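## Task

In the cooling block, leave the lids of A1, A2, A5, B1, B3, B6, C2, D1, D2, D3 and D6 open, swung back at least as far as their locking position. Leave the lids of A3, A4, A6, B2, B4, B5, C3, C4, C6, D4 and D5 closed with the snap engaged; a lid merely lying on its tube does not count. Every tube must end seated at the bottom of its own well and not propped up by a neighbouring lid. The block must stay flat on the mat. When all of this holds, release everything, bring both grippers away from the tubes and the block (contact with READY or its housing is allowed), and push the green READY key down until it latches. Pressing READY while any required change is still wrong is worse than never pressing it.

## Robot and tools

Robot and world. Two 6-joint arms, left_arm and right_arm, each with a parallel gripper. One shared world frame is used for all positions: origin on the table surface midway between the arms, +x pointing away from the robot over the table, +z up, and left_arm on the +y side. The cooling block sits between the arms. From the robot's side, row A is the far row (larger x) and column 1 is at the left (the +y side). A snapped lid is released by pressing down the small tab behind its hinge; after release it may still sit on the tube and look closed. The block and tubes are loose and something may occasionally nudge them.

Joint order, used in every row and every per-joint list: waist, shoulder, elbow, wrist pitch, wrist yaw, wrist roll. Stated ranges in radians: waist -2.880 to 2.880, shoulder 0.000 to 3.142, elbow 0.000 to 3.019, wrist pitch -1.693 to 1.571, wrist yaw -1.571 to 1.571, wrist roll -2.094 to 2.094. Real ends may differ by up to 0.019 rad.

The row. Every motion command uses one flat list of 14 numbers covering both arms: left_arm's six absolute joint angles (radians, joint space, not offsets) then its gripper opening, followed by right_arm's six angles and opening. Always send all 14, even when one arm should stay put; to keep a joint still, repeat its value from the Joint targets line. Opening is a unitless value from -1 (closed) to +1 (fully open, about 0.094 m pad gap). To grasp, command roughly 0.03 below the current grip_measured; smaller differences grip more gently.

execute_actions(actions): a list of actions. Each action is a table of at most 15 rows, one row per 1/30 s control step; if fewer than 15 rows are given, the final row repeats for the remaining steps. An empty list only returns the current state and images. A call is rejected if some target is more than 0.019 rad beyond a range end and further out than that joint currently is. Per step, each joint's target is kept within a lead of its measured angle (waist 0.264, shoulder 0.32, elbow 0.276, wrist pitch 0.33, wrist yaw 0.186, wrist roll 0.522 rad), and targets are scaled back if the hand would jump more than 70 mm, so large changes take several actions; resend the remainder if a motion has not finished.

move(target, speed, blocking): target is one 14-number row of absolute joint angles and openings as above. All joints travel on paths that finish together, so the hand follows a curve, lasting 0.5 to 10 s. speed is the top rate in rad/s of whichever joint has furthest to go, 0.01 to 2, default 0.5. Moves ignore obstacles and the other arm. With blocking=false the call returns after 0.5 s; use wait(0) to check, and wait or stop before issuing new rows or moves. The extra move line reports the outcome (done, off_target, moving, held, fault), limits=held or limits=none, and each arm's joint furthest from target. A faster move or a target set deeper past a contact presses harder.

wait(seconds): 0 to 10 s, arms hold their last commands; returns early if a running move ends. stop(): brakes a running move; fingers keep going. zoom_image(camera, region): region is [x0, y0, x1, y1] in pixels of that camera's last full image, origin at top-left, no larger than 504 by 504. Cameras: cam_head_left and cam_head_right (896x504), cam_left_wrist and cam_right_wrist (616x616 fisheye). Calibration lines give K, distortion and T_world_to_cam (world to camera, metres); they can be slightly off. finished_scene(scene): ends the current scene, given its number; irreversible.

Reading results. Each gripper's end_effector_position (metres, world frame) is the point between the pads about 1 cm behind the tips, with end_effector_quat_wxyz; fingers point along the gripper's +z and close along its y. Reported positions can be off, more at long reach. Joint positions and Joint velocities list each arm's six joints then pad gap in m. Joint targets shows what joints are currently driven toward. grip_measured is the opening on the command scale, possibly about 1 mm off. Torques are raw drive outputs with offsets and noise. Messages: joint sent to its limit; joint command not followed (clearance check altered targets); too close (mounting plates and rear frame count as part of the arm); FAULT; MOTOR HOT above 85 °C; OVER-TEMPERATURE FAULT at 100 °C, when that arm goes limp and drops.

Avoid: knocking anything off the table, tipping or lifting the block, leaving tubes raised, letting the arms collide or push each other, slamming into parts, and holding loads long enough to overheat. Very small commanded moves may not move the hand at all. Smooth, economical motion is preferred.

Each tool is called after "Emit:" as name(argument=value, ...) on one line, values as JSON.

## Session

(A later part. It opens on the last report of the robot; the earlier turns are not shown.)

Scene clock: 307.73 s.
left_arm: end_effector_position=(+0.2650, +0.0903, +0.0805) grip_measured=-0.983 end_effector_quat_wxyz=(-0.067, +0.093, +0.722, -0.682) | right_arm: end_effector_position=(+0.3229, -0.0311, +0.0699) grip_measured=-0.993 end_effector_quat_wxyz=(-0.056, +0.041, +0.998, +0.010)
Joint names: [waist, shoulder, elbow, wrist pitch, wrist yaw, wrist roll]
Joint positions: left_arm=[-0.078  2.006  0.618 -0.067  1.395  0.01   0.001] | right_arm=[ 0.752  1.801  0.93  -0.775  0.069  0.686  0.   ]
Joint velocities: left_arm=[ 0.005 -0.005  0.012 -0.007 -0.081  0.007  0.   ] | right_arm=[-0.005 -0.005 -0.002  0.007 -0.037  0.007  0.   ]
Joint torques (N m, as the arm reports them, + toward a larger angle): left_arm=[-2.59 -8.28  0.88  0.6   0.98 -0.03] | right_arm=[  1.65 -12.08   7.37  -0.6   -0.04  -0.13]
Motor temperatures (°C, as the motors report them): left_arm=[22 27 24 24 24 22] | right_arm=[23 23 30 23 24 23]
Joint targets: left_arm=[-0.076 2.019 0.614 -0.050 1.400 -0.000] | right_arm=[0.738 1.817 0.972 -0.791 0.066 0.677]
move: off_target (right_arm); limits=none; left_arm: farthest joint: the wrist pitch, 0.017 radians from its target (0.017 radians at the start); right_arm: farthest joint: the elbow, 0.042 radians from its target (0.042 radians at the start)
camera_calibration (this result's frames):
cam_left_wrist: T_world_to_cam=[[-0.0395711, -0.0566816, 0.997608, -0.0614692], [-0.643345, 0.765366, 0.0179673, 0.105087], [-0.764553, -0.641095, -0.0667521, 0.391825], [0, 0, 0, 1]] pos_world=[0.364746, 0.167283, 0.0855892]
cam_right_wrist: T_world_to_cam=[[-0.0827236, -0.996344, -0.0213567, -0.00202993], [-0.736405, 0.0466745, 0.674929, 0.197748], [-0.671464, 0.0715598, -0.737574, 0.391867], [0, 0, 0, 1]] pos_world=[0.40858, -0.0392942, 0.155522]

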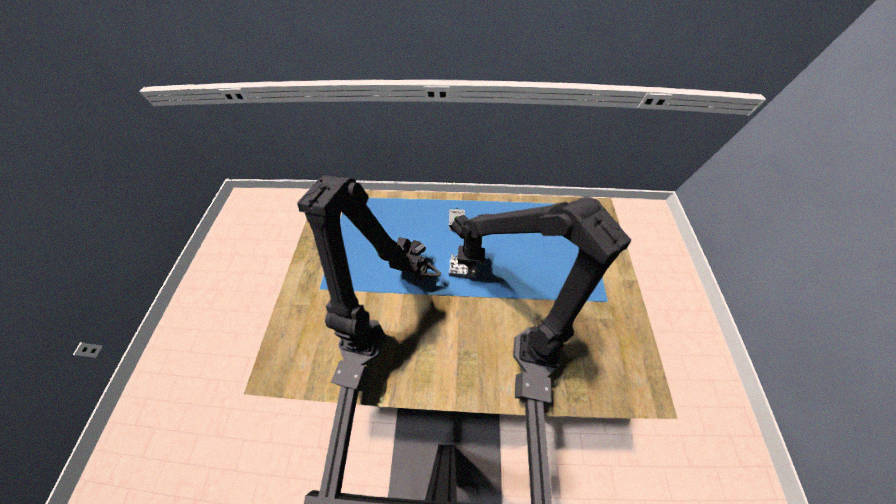

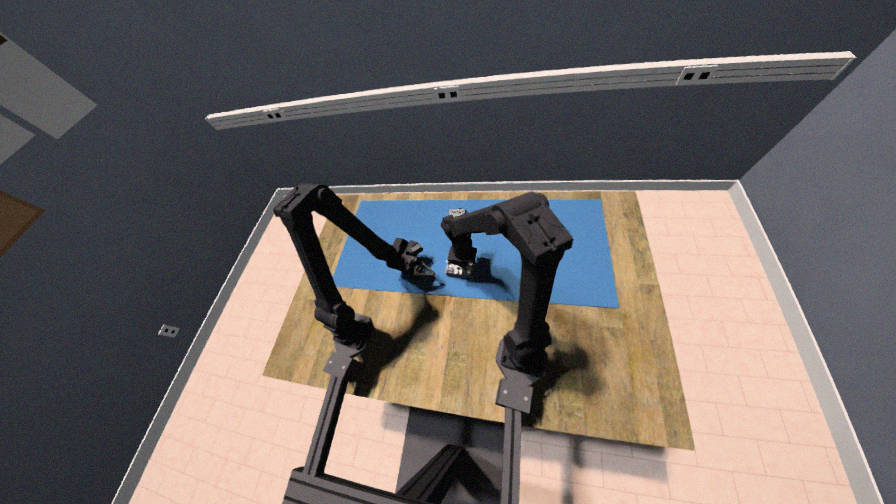

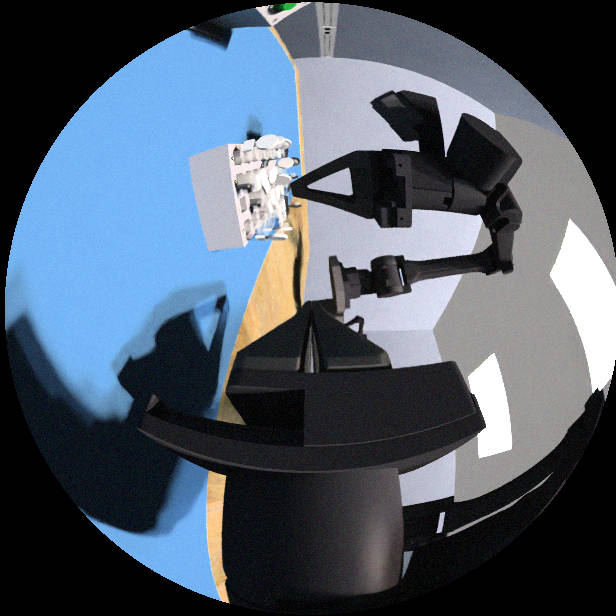

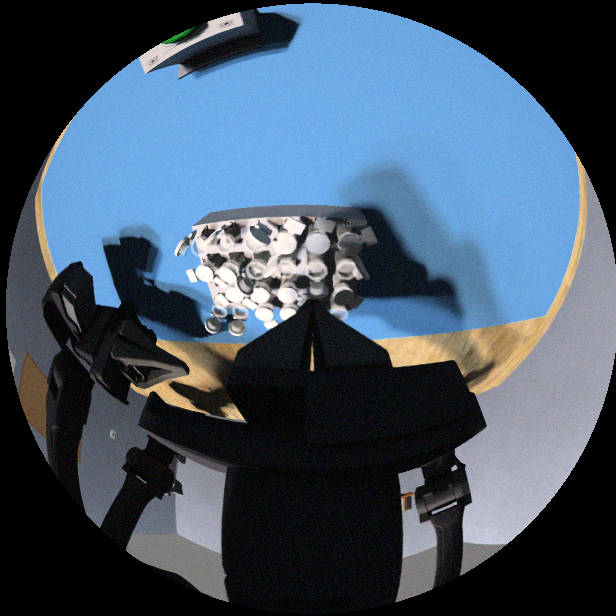

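Emit:
move(target=[-0.076,2.019,0.614,-0.05,1.4,0,-1, 0.738,1.817,0.972,-0.687,0.170,0.677,-1], speed=0.06)

Emit:
zoom_image(camera="cam_right_wrist", region=[230, 200, 390, 340])

Scene clock: 313.83 s.
left_arm: end_effector_position=(+0.2650, +0.0903, +0.0805) grip_measured=-0.983 end_effector_quat_wxyz=(-0.067, +0.093, +0.722, -0.682) | right_arm: end_effector_position=(+0.3461, -0.0354, +0.0686) grip_measured=-0.993 end_effector_quat_wxyz=(+0.001, +0.045, +0.999, -0.009)
Joint names: [waist, shoulder, elbow, wrist pitch, wrist yaw, wrist roll]
Joint positions: left_arm=[-0.078  2.006  0.618 -0.067  1.395  0.01   0.001] | right_arm=[ 0.752  1.801  0.93  -0.706  0.166  0.686  0.   ]
Joint velocities: left_arm=[-0.015 -0.005 -0.007  0.012 -0.051 -0.081  0.001] | right_arm=[-0.015 -0.005 -0.007 -0.002  0.022 -0.037 -0.   ]
Joint torques (N m, as the arm reports them, + toward a larger angle): left_arm=[-2.45 -8.52  0.86  0.5   0.95 -0.02] | right_arm=[  1.46 -11.62   7.37   0.94   0.27  -0.11]
Motor temperatures (°C, as the motors report them): left_arm=[22 27 24 24 24 22] | right_arm=[23 23 31 23 24 23]
Joint targets: left_arm=[-0.076 2.019 0.614 -0.050 1.400 0.000] | right_arm=[0.738 1.817 0.972 -0.687 0.170 0.677]
move: off_target (right_arm); limits=none; left_arm: farthest joint: the wrist pitch, 0.017 radians from its target (0.017 radians at the start); right_arm: farthest joint: the elbow, 0.042 radians from its target (0.042 radians at the start)
camera_calibration (this result's frames):
cam_left_wrist: T_world_to_cam=[[-0.0395711, -0.0566816, 0.997608, -0.0614692], [-0.643345, 0.765366, 0.0179673, 0.105087], [-0.764553, -0.641095, -0.0667521, 0.391825], [0, 0, 0, 1]] pos_world=[0.364746, 0.167283, 0.0855892]
cam_right_wrist: T_world_to_cam=[[-0.0883303, -0.996028, 0.0112331, -0.00471494], [-0.806201, 0.07811, 0.586463, 0.247291], [-0.585011, 0.0427464, -0.809898, 0.380846], [0, 0, 0, 1]] pos_world=[0.421749, -0.0402919, 0.163472]

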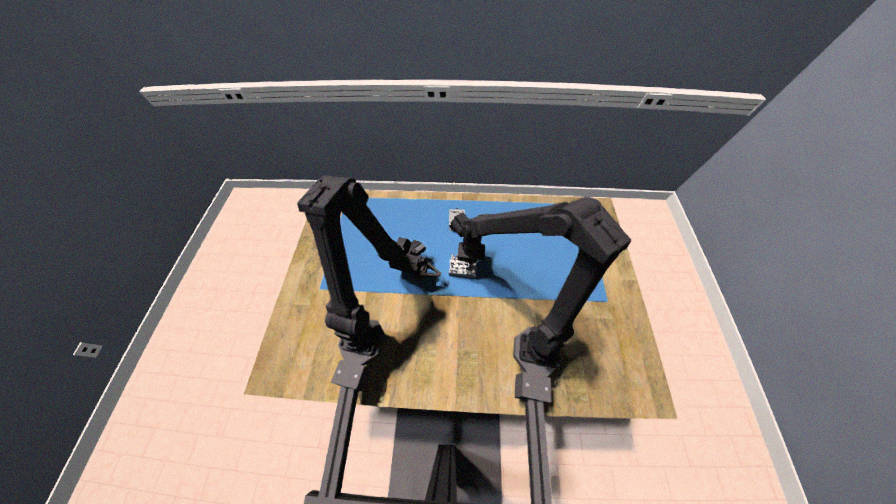

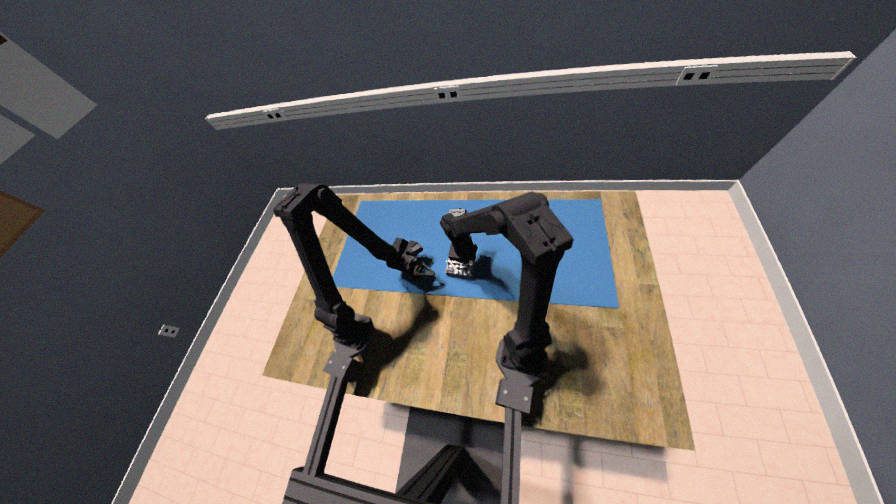

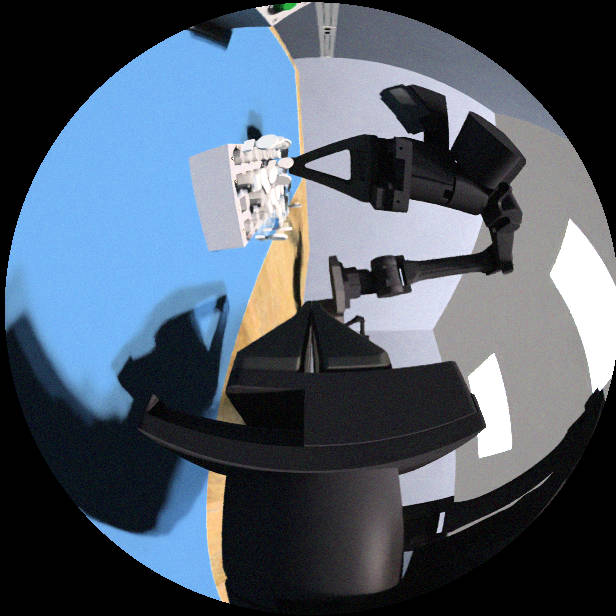

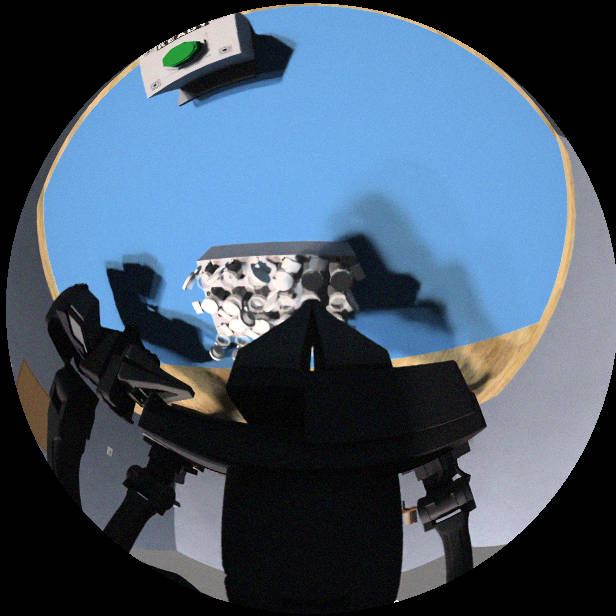

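Region (230, 200, 390, 340) of cam_right_wrist's 616x616 image, scaled by 3.150, with more detail than that image has; it fills the top 441 rows of this view, and the rest is white.

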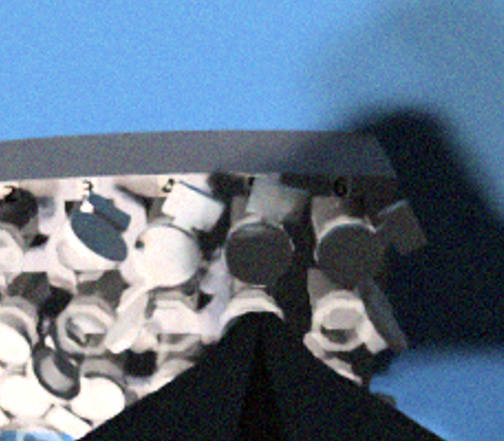

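Emit:
move(target=[-0.076,2.019,0.614,-0.05,1.4,0,-1, 0.738,1.842,0.924,-0.68,0.170,0.677,-1], speed=0.05)

Emit:
execute_actions(actions=[[[-0.076,2.019,0.614,-0.05,1.4,0,-1, 0.738,1.85,0.924,-0.68,0.170,0.677,-1],[-0.076,2.019,0.614,-0.05,1.4,0,-1, 0.738,1.855,0.924,-0.68,0.170,0.677,-1],[-0.076,2.019,0.614,-0.05,1.4,0,-1, 0.738,1.86,0.924,-0.68,0.170,0.677,-1]],[[-0.076,2.019,0.614,-0.05,1.4,0,-1, 0.738,1.87,0.924,-0.68,0.170,0.677,-1],[-0.076,2.019,0.614,-0.05,1.4,0,-1, 0.738,1.878,0.924,-0.68,0.170,0.677,-1],[-0.076,2.019,0.614,-0.05,1.4,0,-1, 0.738,1.885,0.924,-0.68,0.170,0.677,-1]]])

Scene clock: 321.17 s.
left_arm: end_effector_position=(+0.2650, +0.0903, +0.0805) grip_measured=-0.983 end_effector_quat_wxyz=(-0.067, +0.093, +0.722, -0.682) | right_arm: end_effector_position=(+0.3463, -0.0351, +0.0639) grip_measured=-0.993 end_effector_quat_wxyz=(+0.001, +0.045, +0.999, -0.010)
Joint names: [waist, shoulder, elbow, wrist pitch, wrist yaw, wrist roll]
Joint positions: left_arm=[-0.078  2.006  0.618 -0.067  1.395  0.01   0.001] | right_arm=[ 0.752  1.813  0.93  -0.696  0.169  0.686  0.   ]
Joint velocities: left_arm=[-0.005 -0.015 -0.002 -0.002  0.037  0.007 -0.   ] | right_arm=[-0.015 -0.015 -0.022 -0.002 -0.051 -0.037  0.001]
Joint torques (N m, as the arm reports them, + toward a larger angle): left_arm=[-2.59 -8.32  0.87  0.53  0.96 -0.01] | right_arm=[  2.22 -11.14   4.4    0.81   0.16  -0.18]
Motor temperatures (°C, as the motors report them): left_arm=[22 27 24 24 25 22] | right_arm=[23 23 31 23 24 23]
Joint targets: left_arm=[-0.076 2.019 0.614 -0.050 1.400 -0.000] | right_arm=[0.738 1.842 0.924 -0.680 0.170 0.677]
move: off_target (right_arm); limits=none; left_arm: farthest joint: the wrist pitch, 0.017 radians from its target (0.017 radians at the start); right_arm: farthest joint: the shoulder, 0.029 radians from its target (0.041 radians at the start)
camera_calibration (this result's frames):
cam_left_wrist: T_world_to_cam=[[-0.0395711, -0.0566816, 0.997608, -0.0614692], [-0.643345, 0.765366, 0.0179673, 0.105087], [-0.764553, -0.641095, -0.0667521, 0.391825], [0, 0, 0, 1]] pos_world=[0.364746, 0.167283, 0.0855892]
cam_right_wrist: T_world_to_cam=[[-0.0880775, -0.996007, 0.0145495, -0.0046208], [-0.806492, 0.0798761, 0.585824, 0.250322], [-0.584648, 0.0398639, -0.810307, 0.376949], [0, 0, 0, 1]] pos_world=[0.421858, -0.0396237, 0.158867]

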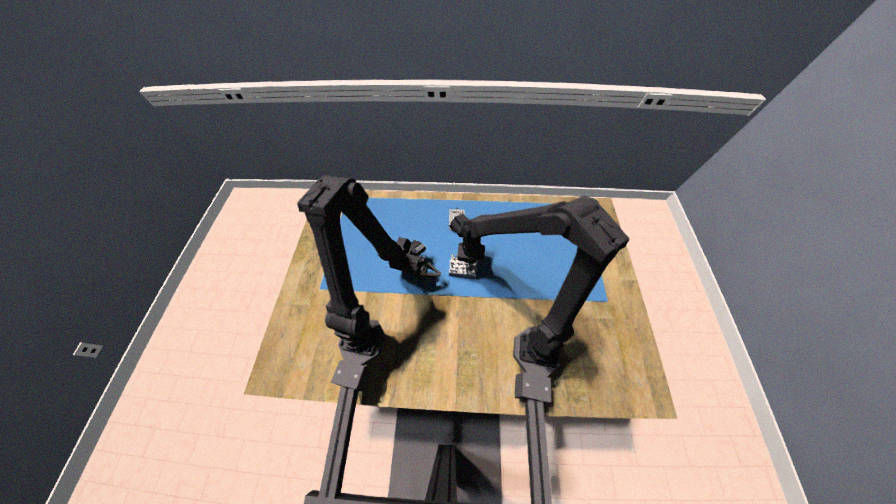

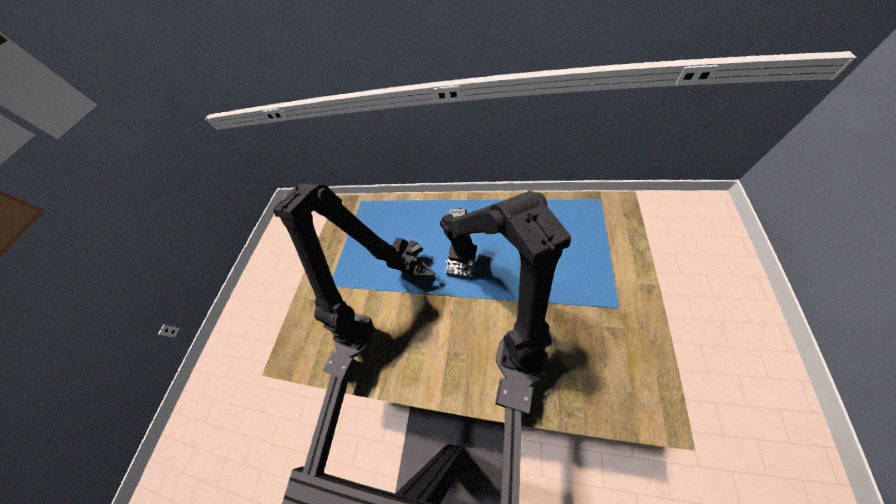

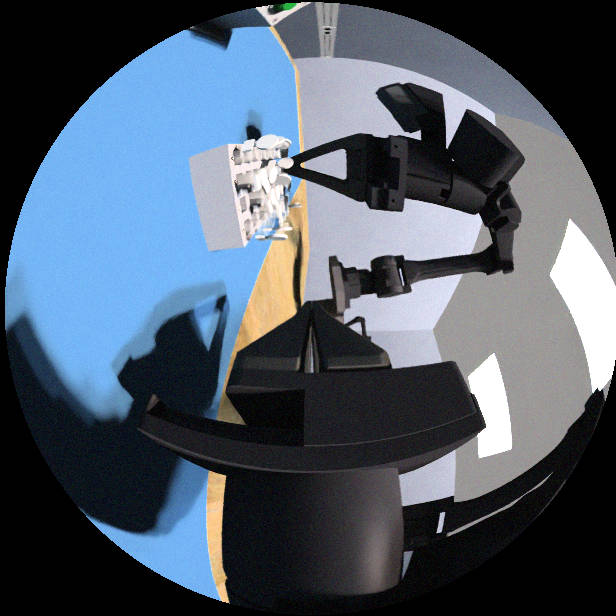

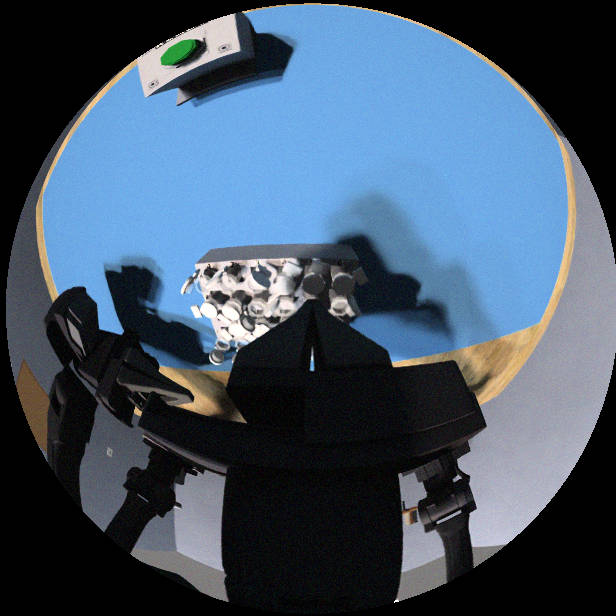

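Scene clock: 322.17 s.
left_arm: end_effector_position=(+0.2650, +0.0903, +0.0805) grip_measured=-0.983 end_effector_quat_wxyz=(-0.067, +0.093, +0.722, -0.682) | right_arm: end_effector_position=(+0.3459, -0.0352, +0.0630) grip_measured=-0.993 end_effector_quat_wxyz=(+0.000, +0.045, +0.999, -0.011)
Joint names: [waist, shoulder, elbow, wrist pitch, wrist yaw, wrist roll]
Joint positions: left_arm=[-0.078  2.006  0.618 -0.067  1.395  0.01   0.001] | right_arm=[ 0.752  1.815  0.93  -0.696  0.169  0.686  0.   ]
Joint velocities: left_arm=[-0.005 -0.005 -0.012  0.002  0.022 -0.081 -0.   ] | right_arm=[-0.015 -0.015  0.002 -0.007 -0.051  0.037 -0.001]
Joint torques (N m, as the arm reports them, + toward a larger angle): left_arm=[-2.56 -8.44  0.86  0.55  0.97 -0.03] | right_arm=[ 1.68 -8.36  4.44  0.88  0.17 -0.14]
Motor temperatures (°C, as the motors report them): left_arm=[22 27 24 24 25 22] | right_arm=[23 23 31 23 24 23]
Joint targets: left_arm=[-0.076 2.019 0.614 -0.050 1.400 -0.000] | right_arm=[0.738 1.885 0.924 -0.680 0.170 0.677]
camera_calibration (this result's frames):
cam_left_wrist: T_world_to_cam=[[-0.0395711, -0.0566816, 0.997608, -0.0614692], [-0.643345, 0.765366, 0.0179673, 0.105087], [-0.764553, -0.641095, -0.0667521, 0.391825], [0, 0, 0, 1]] pos_world=[0.364746, 0.167283, 0.0855892]
cam_right_wrist: T_world_to_cam=[[-0.0877048, -0.996018, 0.0159759, -0.00499298], [-0.80542, 0.0803407, 0.587234, 0.250064], [-0.586179, 0.038636, -0.809259, 0.376393], [0, 0, 0, 1]] pos_world=[0.421603, -0.0396057, 0.157834]

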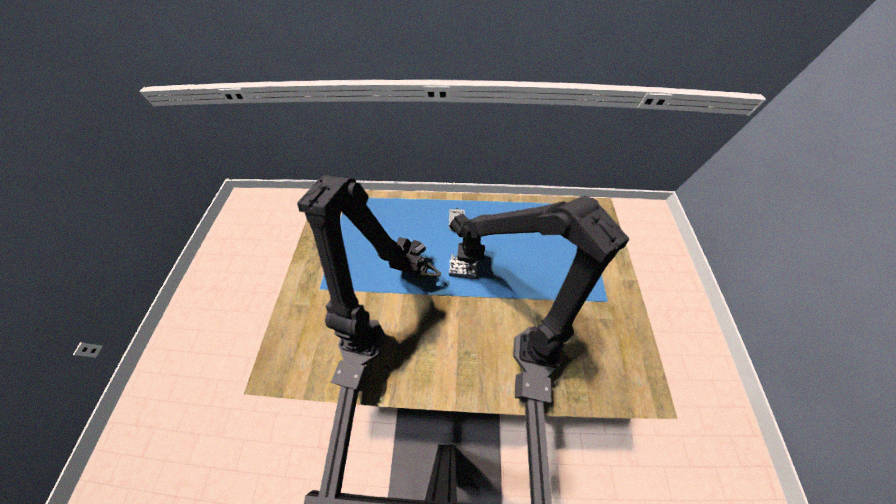

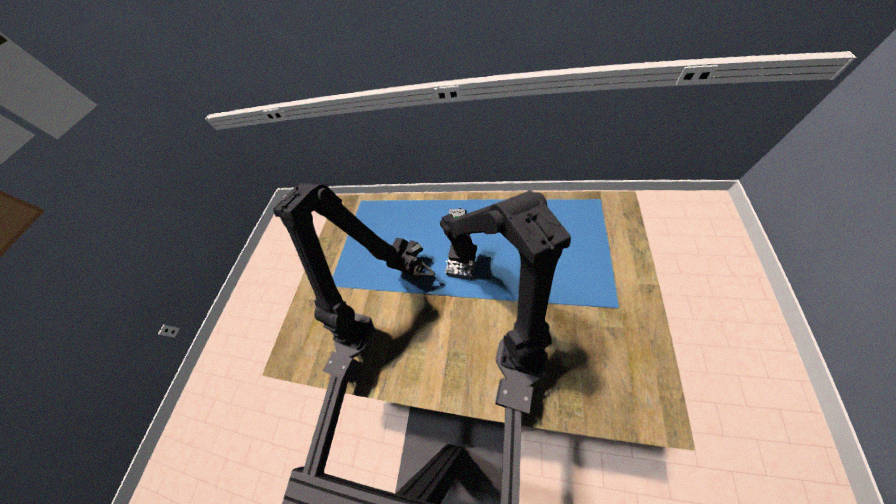

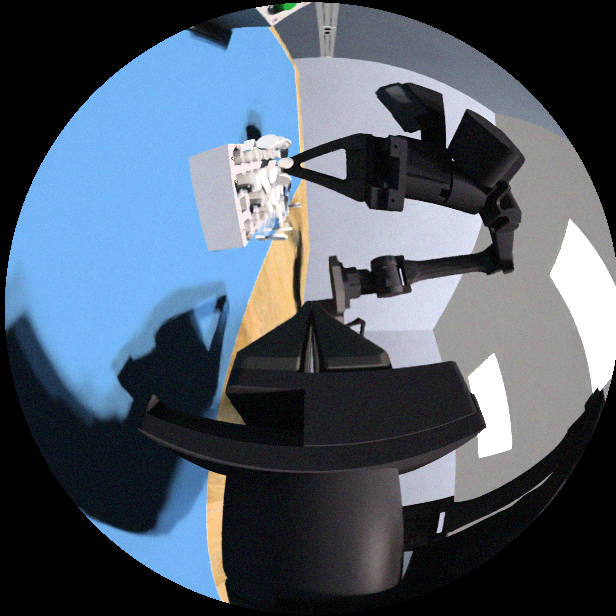

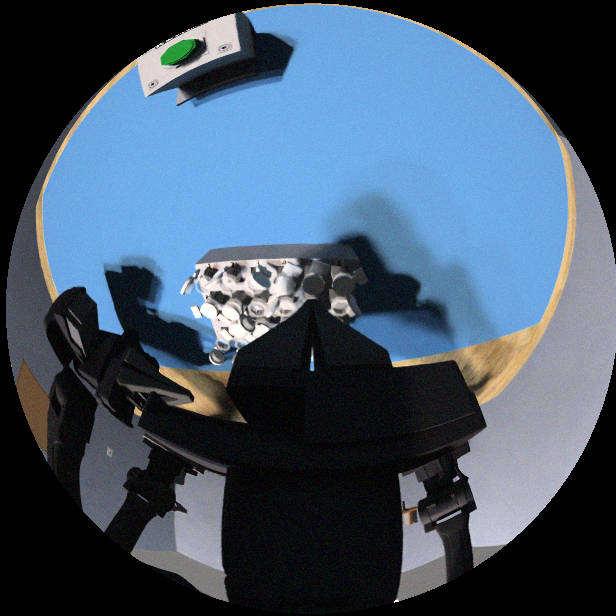

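Emit:
execute_actions(actions=[[[-0.076,2.019,0.614,-0.05,1.4,0,-1, 0.738,1.895,0.918,-0.68,0.170,0.677,-1],[-0.076,2.019,0.614,-0.05,1.4,0,-1, 0.738,1.903,0.914,-0.68,0.170,0.677,-1],[-0.076,2.019,0.614,-0.05,1.4,0,-1, 0.738,1.911,0.91,-0.68,0.170,0.677,-1],[-0.076,2.019,0.614,-0.05,1.4,0,-1, 0.738,1.92,0.905,-0.68,0.170,0.677,-1]]])

Scene clock: 327.60 s.
left_arm: end_effector_position=(+0.2650, +0.0903, +0.0805) grip_measured=-0.983 end_effector_quat_wxyz=(-0.067, +0.093, +0.722, -0.682) | right_arm: end_effector_position=(+0.3454, -0.0354, +0.0620) grip_measured=-0.993 end_effector_quat_wxyz=(-0.001, +0.044, +0.999, -0.012)
Joint names: [waist, shoulder, elbow, wrist pitch, wrist yaw, wrist roll]
Joint positions: left_arm=[-0.078  2.006  0.618 -0.067  1.395  0.01   0.001] | right_arm=[ 0.752  1.818  0.93  -0.696  0.17   0.685  0.   ]
Joint velocities: left_arm=[-0.015 -0.015  0.012  0.012  0.007 -0.066  0.   ] | right_arm=[-0.015 -0.005 -0.002 -0.007  0.095 -0.037  0.   ]
Joint torques (N m, as the arm reports them, + toward a larger angle): left_arm=[-2.74 -8.32  0.88  0.59  0.97 -0.02] | right_arm=[ 1.36 -6.02  3.24  0.54  0.1  -0.16]
Motor temperatures (°C, as the motors report them): left_arm=[22 27 24 24 25 22] | right_arm=[23 23 30 23 24 23]
Joint targets: left_arm=[-0.076 2.019 0.614 -0.050 1.400 0.000] | right_arm=[0.738 1.920 0.905 -0.680 0.170 0.677]
camera_calibration (this result's frames):
cam_left_wrist: T_world_to_cam=[[-0.0395711, -0.0566816, 0.997608, -0.0614692], [-0.643345, 0.765366, 0.0179673, 0.105087], [-0.764553, -0.641095, -0.0667521, 0.391825], [0, 0, 0, 1]] pos_world=[0.364746, 0.167283, 0.0855892]
cam_right_wrist: T_world_to_cam=[[-0.0868827, -0.996052, 0.0182303, -0.00569813], [-0.804445, 0.0809403, 0.588487, 0.249954], [-0.587639, 0.0364641, -0.808301, 0.375672], [0, 0, 0, 1]] pos_world=[0.421338, -0.0396054, 0.156665]

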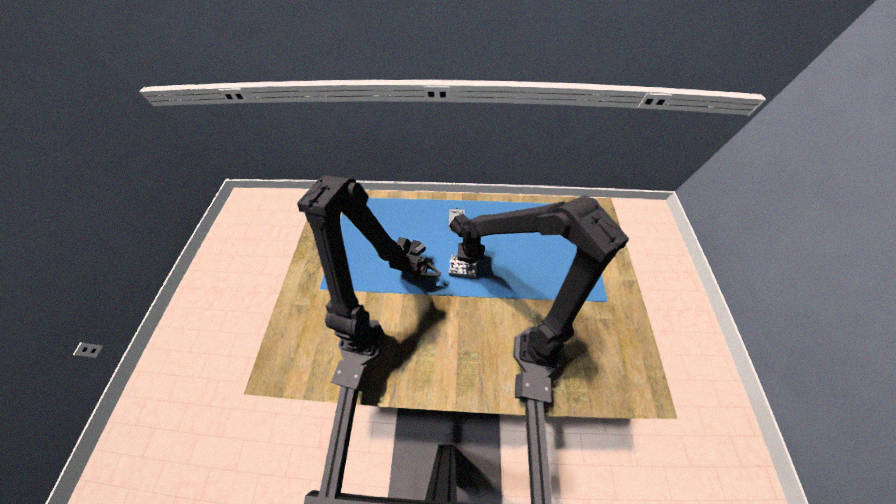

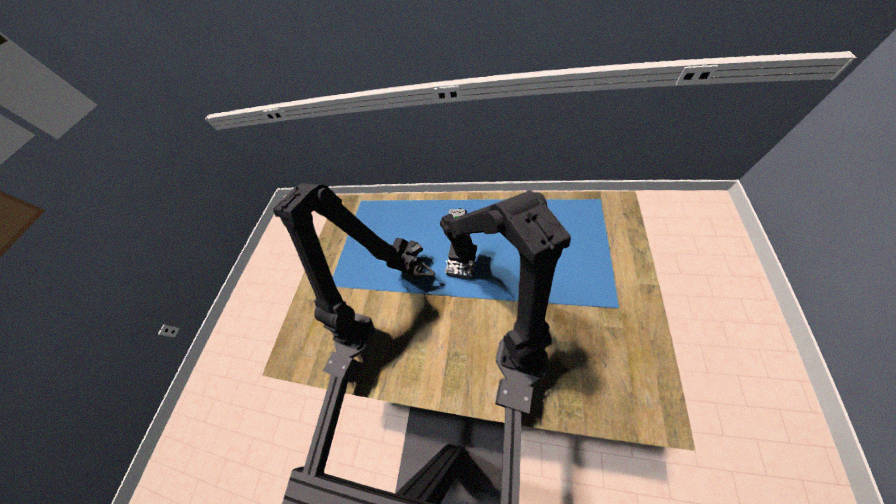

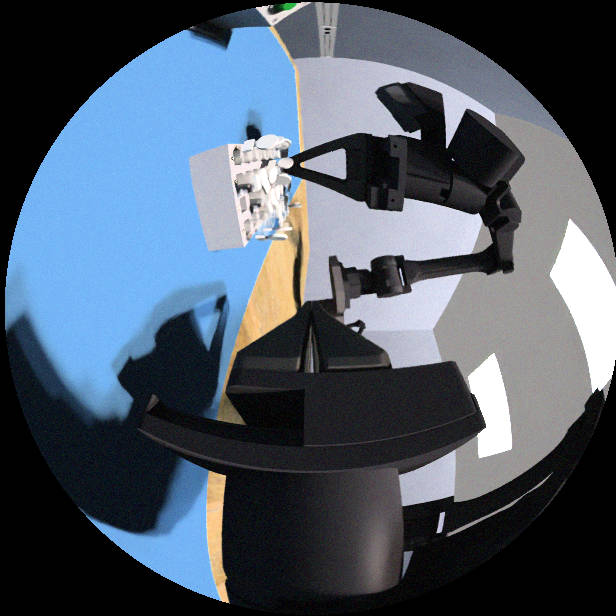

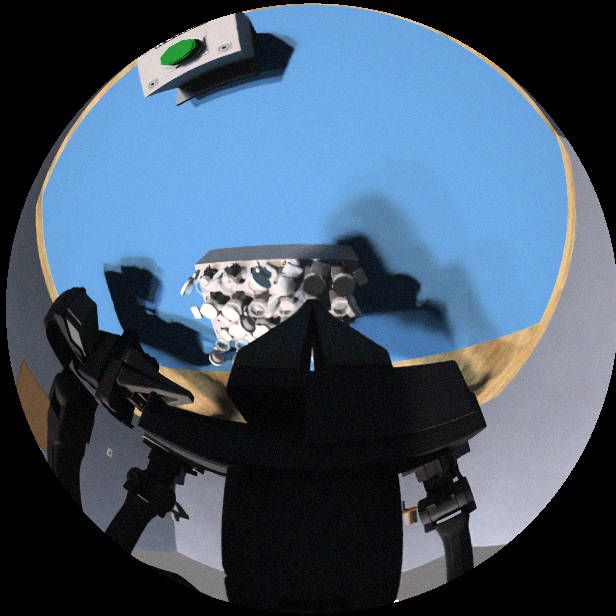

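Emit:
execute_actions(actions=[[[-0.076,2.019,0.614,-0.05,1.4,0,-1, 0.738,1.89,0.915,-0.69,0.170,0.677,-1],[-0.076,2.019,0.614,-0.05,1.4,0,-1, 0.738,1.86,0.924,-0.70,0.170,0.677,-1],[-0.076,2.019,0.614,-0.05,1.4,0,-1, 0.738,1.83,0.924,-0.705,0.170,0.677,-1],[-0.076,2.019,0.614,-0.05,1.4,0,-1, 0.738,1.812,0.924,-0.71,0.170,0.677,-1],[-0.076,2.019,0.614,-0.05,1.4,0,-1, 0.738,1.805,0.924,-0.71,0.170,0.677,-1],[-0.076,2.019,0.614,-0.05,1.4,0,-1, 0.738,1.797,0.924,-0.71,0.170,0.677,-1]]])

Emit:
move(target=[-0.076,2.019,0.614,-0.05,1.4,0,-1, 0.738,1.797,0.924,-0.811,0.170,0.677,-1], speed=0.15)

Emit:
zoom_image(camera="cam_right_wrist", region=[230, 200, 390, 340])

Scene clock: 345.47 s.
left_arm: end_effector_position=(+0.2650, +0.0903, +0.0805) grip_measured=-0.983 end_effector_quat_wxyz=(-0.067, +0.093, +0.722, -0.682) | right_arm: end_effector_position=(+0.3482, -0.0346, +0.0675) grip_measured=-0.993 end_effector_quat_wxyz=(+0.005, +0.045, +0.999, -0.008)
Joint names: [waist, shoulder, elbow, wrist pitch, wrist yaw, wrist roll]
Joint positions: left_arm=[-0.078  2.006  0.618 -0.067  1.395  0.01   0.001] | right_arm=[ 0.752  1.804  0.931 -0.696  0.17   0.685  0.   ]
Joint velocities: left_arm=[-0.015  0.005 -0.027 -0.002 -0.066  0.007 -0.002] | right_arm=[ 0.005  0.005  0.012 -0.017  0.007 -0.022 -0.001]
Joint torques (N m, as the arm reports them, + toward a larger angle): left_arm=[-2.7  -8.32  0.85  0.51  0.98 -0.02] | right_arm=[  0.85 -13.36   4.66  -0.49   0.11  -0.14]
Motor temperatures (°C, as the motors report them): left_arm=[22 27 24 24 25 22] | right_arm=[23 23 29 23 24 23]
Joint targets: left_arm=[-0.076 2.019 0.614 -0.050 1.400 0.000] | right_arm=[0.738 1.797 0.924 -0.710 0.170 0.677]
camera_calibration (this result's frames):
cam_left_wrist: T_world_to_cam=[[-0.0395711, -0.0566816, 0.997608, -0.0614692], [-0.643345, 0.765366, 0.0179673, 0.105087], [-0.764553, -0.641095, -0.0667521, 0.391825], [0, 0, 0, 1]] pos_world=[0.364746, 0.167283, 0.0855892]
cam_right_wrist: T_world_to_cam=[[-0.0891642, -0.995972, 0.00943247, -0.00330762], [-0.811029, 0.078098, 0.579769, 0.251669], [-0.578171, 0.0440446, -0.814726, 0.379101], [0, 0, 0, 1]] pos_world=[0.423001, -0.0396465, 0.162985]

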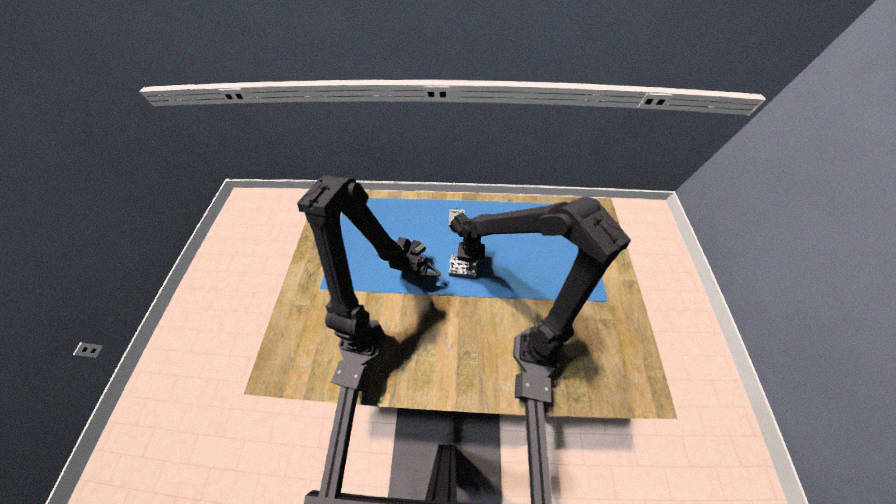

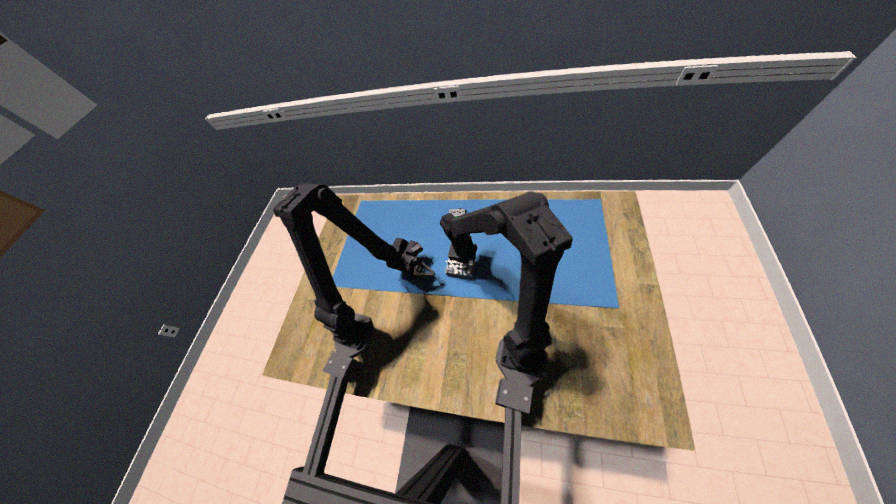

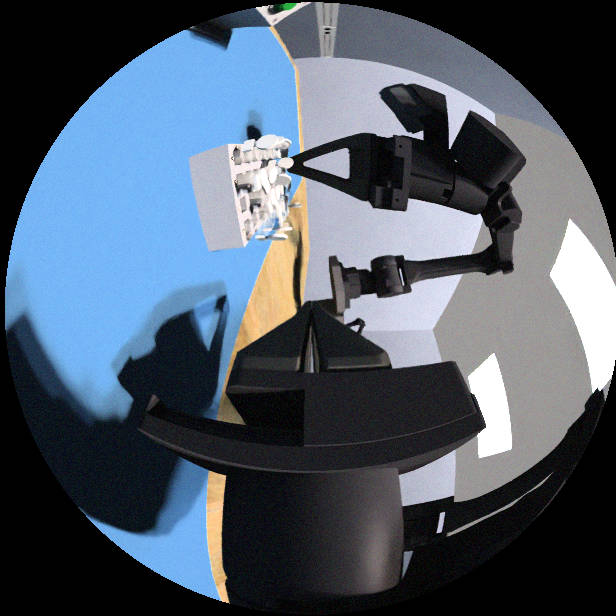

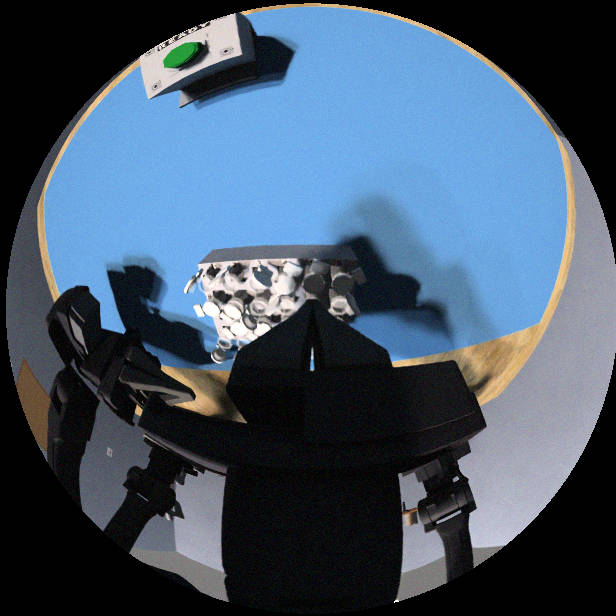

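Scene clock: 346.57 s.
left_arm: end_effector_position=(+0.2650, +0.0903, +0.0805) grip_measured=-0.983 end_effector_quat_wxyz=(-0.067, +0.093, +0.722, -0.682) | right_arm: end_effector_position=(+0.3283, -0.0482, +0.0687) grip_measured=-0.993 end_effector_quat_wxyz=(-0.034, +0.037, +0.998, -0.037)
Joint names: [waist, shoulder, elbow, wrist pitch, wrist yaw, wrist roll]
Joint positions: left_arm=[-0.078  2.006  0.618 -0.067  1.395  0.01   0.001] | right_arm=[ 0.752  1.804  0.931 -0.795  0.17   0.685  0.   ]
Joint velocities: left_arm=[-0.015  0.005 -0.012 -0.022 -0.066  0.022  0.   ] | right_arm=[ 0.015 -0.005  0.012  0.002 -0.007 -0.051 -0.   ]
Joint torques (N m, as the arm reports them, + toward a larger angle): left_arm=[-2.65 -8.19  0.81  0.52  0.98 -0.03] | right_arm=[  1.22 -13.4    4.13  -0.81   0.18  -0.16]
Motor temperatures (°C, as the motors report them): left_arm=[22 27 24 24 25 22] | right_arm=[23 23 29 23 24 23]
Joint targets: left_arm=[-0.076 2.019 0.614 -0.050 1.400 -0.000] | right_arm=[0.738 1.797 0.924 -0.811 0.170 0.677]
move: done; limits=none; left_arm: farthest joint: the wrist pitch, 0.017 radians from its target (0.017 radians at the start); right_arm: farthest joint: the wrist pitch, 0.016 radians from its target (0.115 radians at the start)
camera_calibration (this result's frames):
cam_left_wrist: T_world_to_cam=[[-0.0395711, -0.0566816, 0.997608, -0.0614692], [-0.643345, 0.765366, 0.0179673, 0.105087], [-0.764553, -0.641095, -0.0667521, 0.391825], [0, 0, 0, 1]] pos_world=[0.364746, 0.167283, 0.0855892]
cam_right_wrist: T_world_to_cam=[[-0.0709972, -0.994973, 0.0706293, -0.0288046], [-0.762818, 0.0997823, 0.638868, 0.217064], [-0.642704, -0.00851942, -0.766067, 0.384534], [0, 0, 0, 1]] pos_world=[0.410677, -0.0470429, 0.157938]

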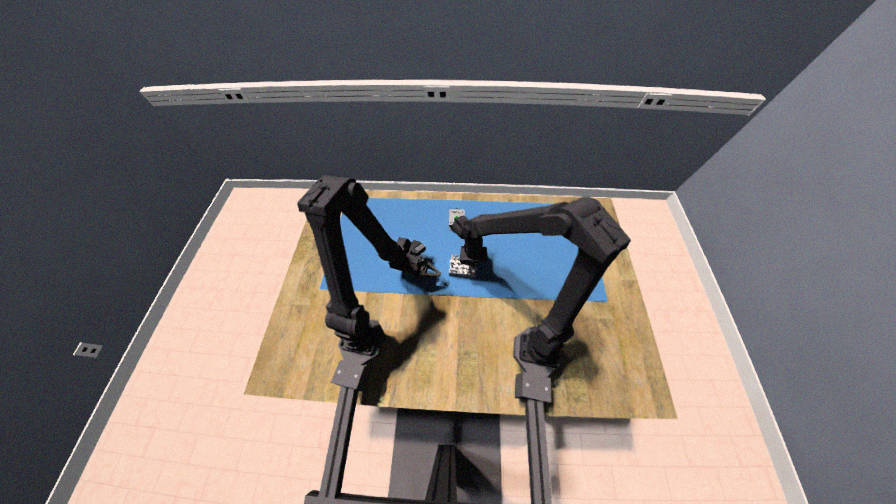

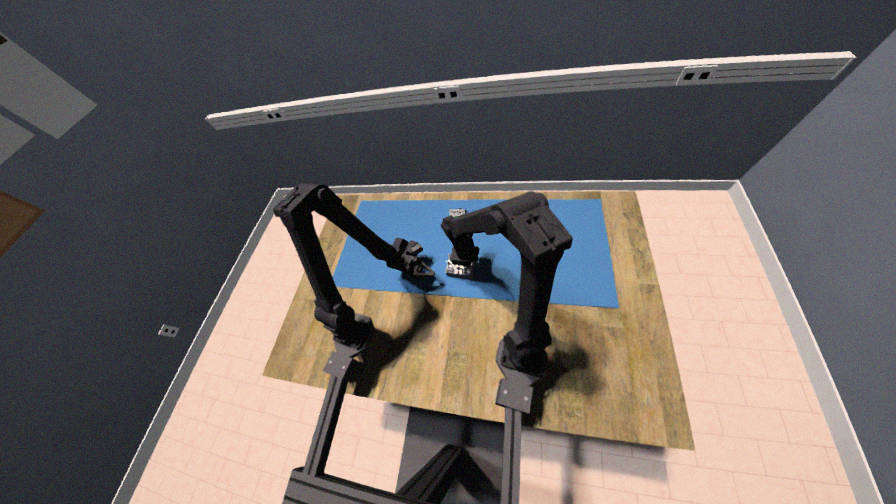

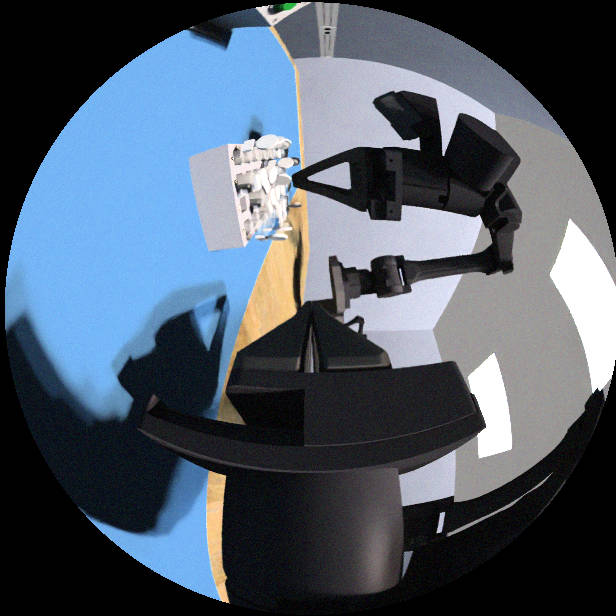

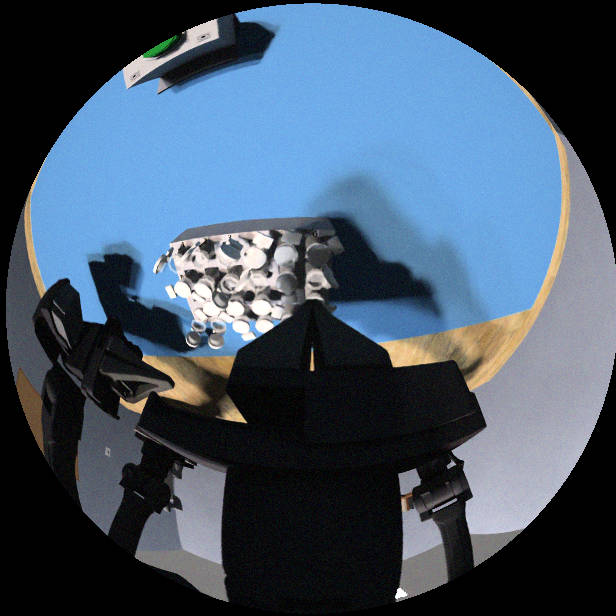

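Region (230, 200, 390, 340) of cam_right_wrist's 616x616 image, scaled by 3.150, with more detail than that image has; it fills the top 441 rows of this view, and the rest is white.

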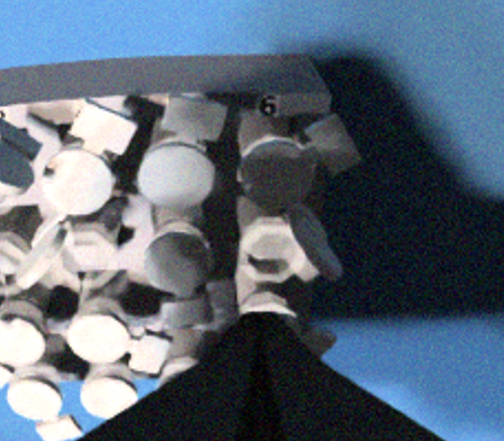

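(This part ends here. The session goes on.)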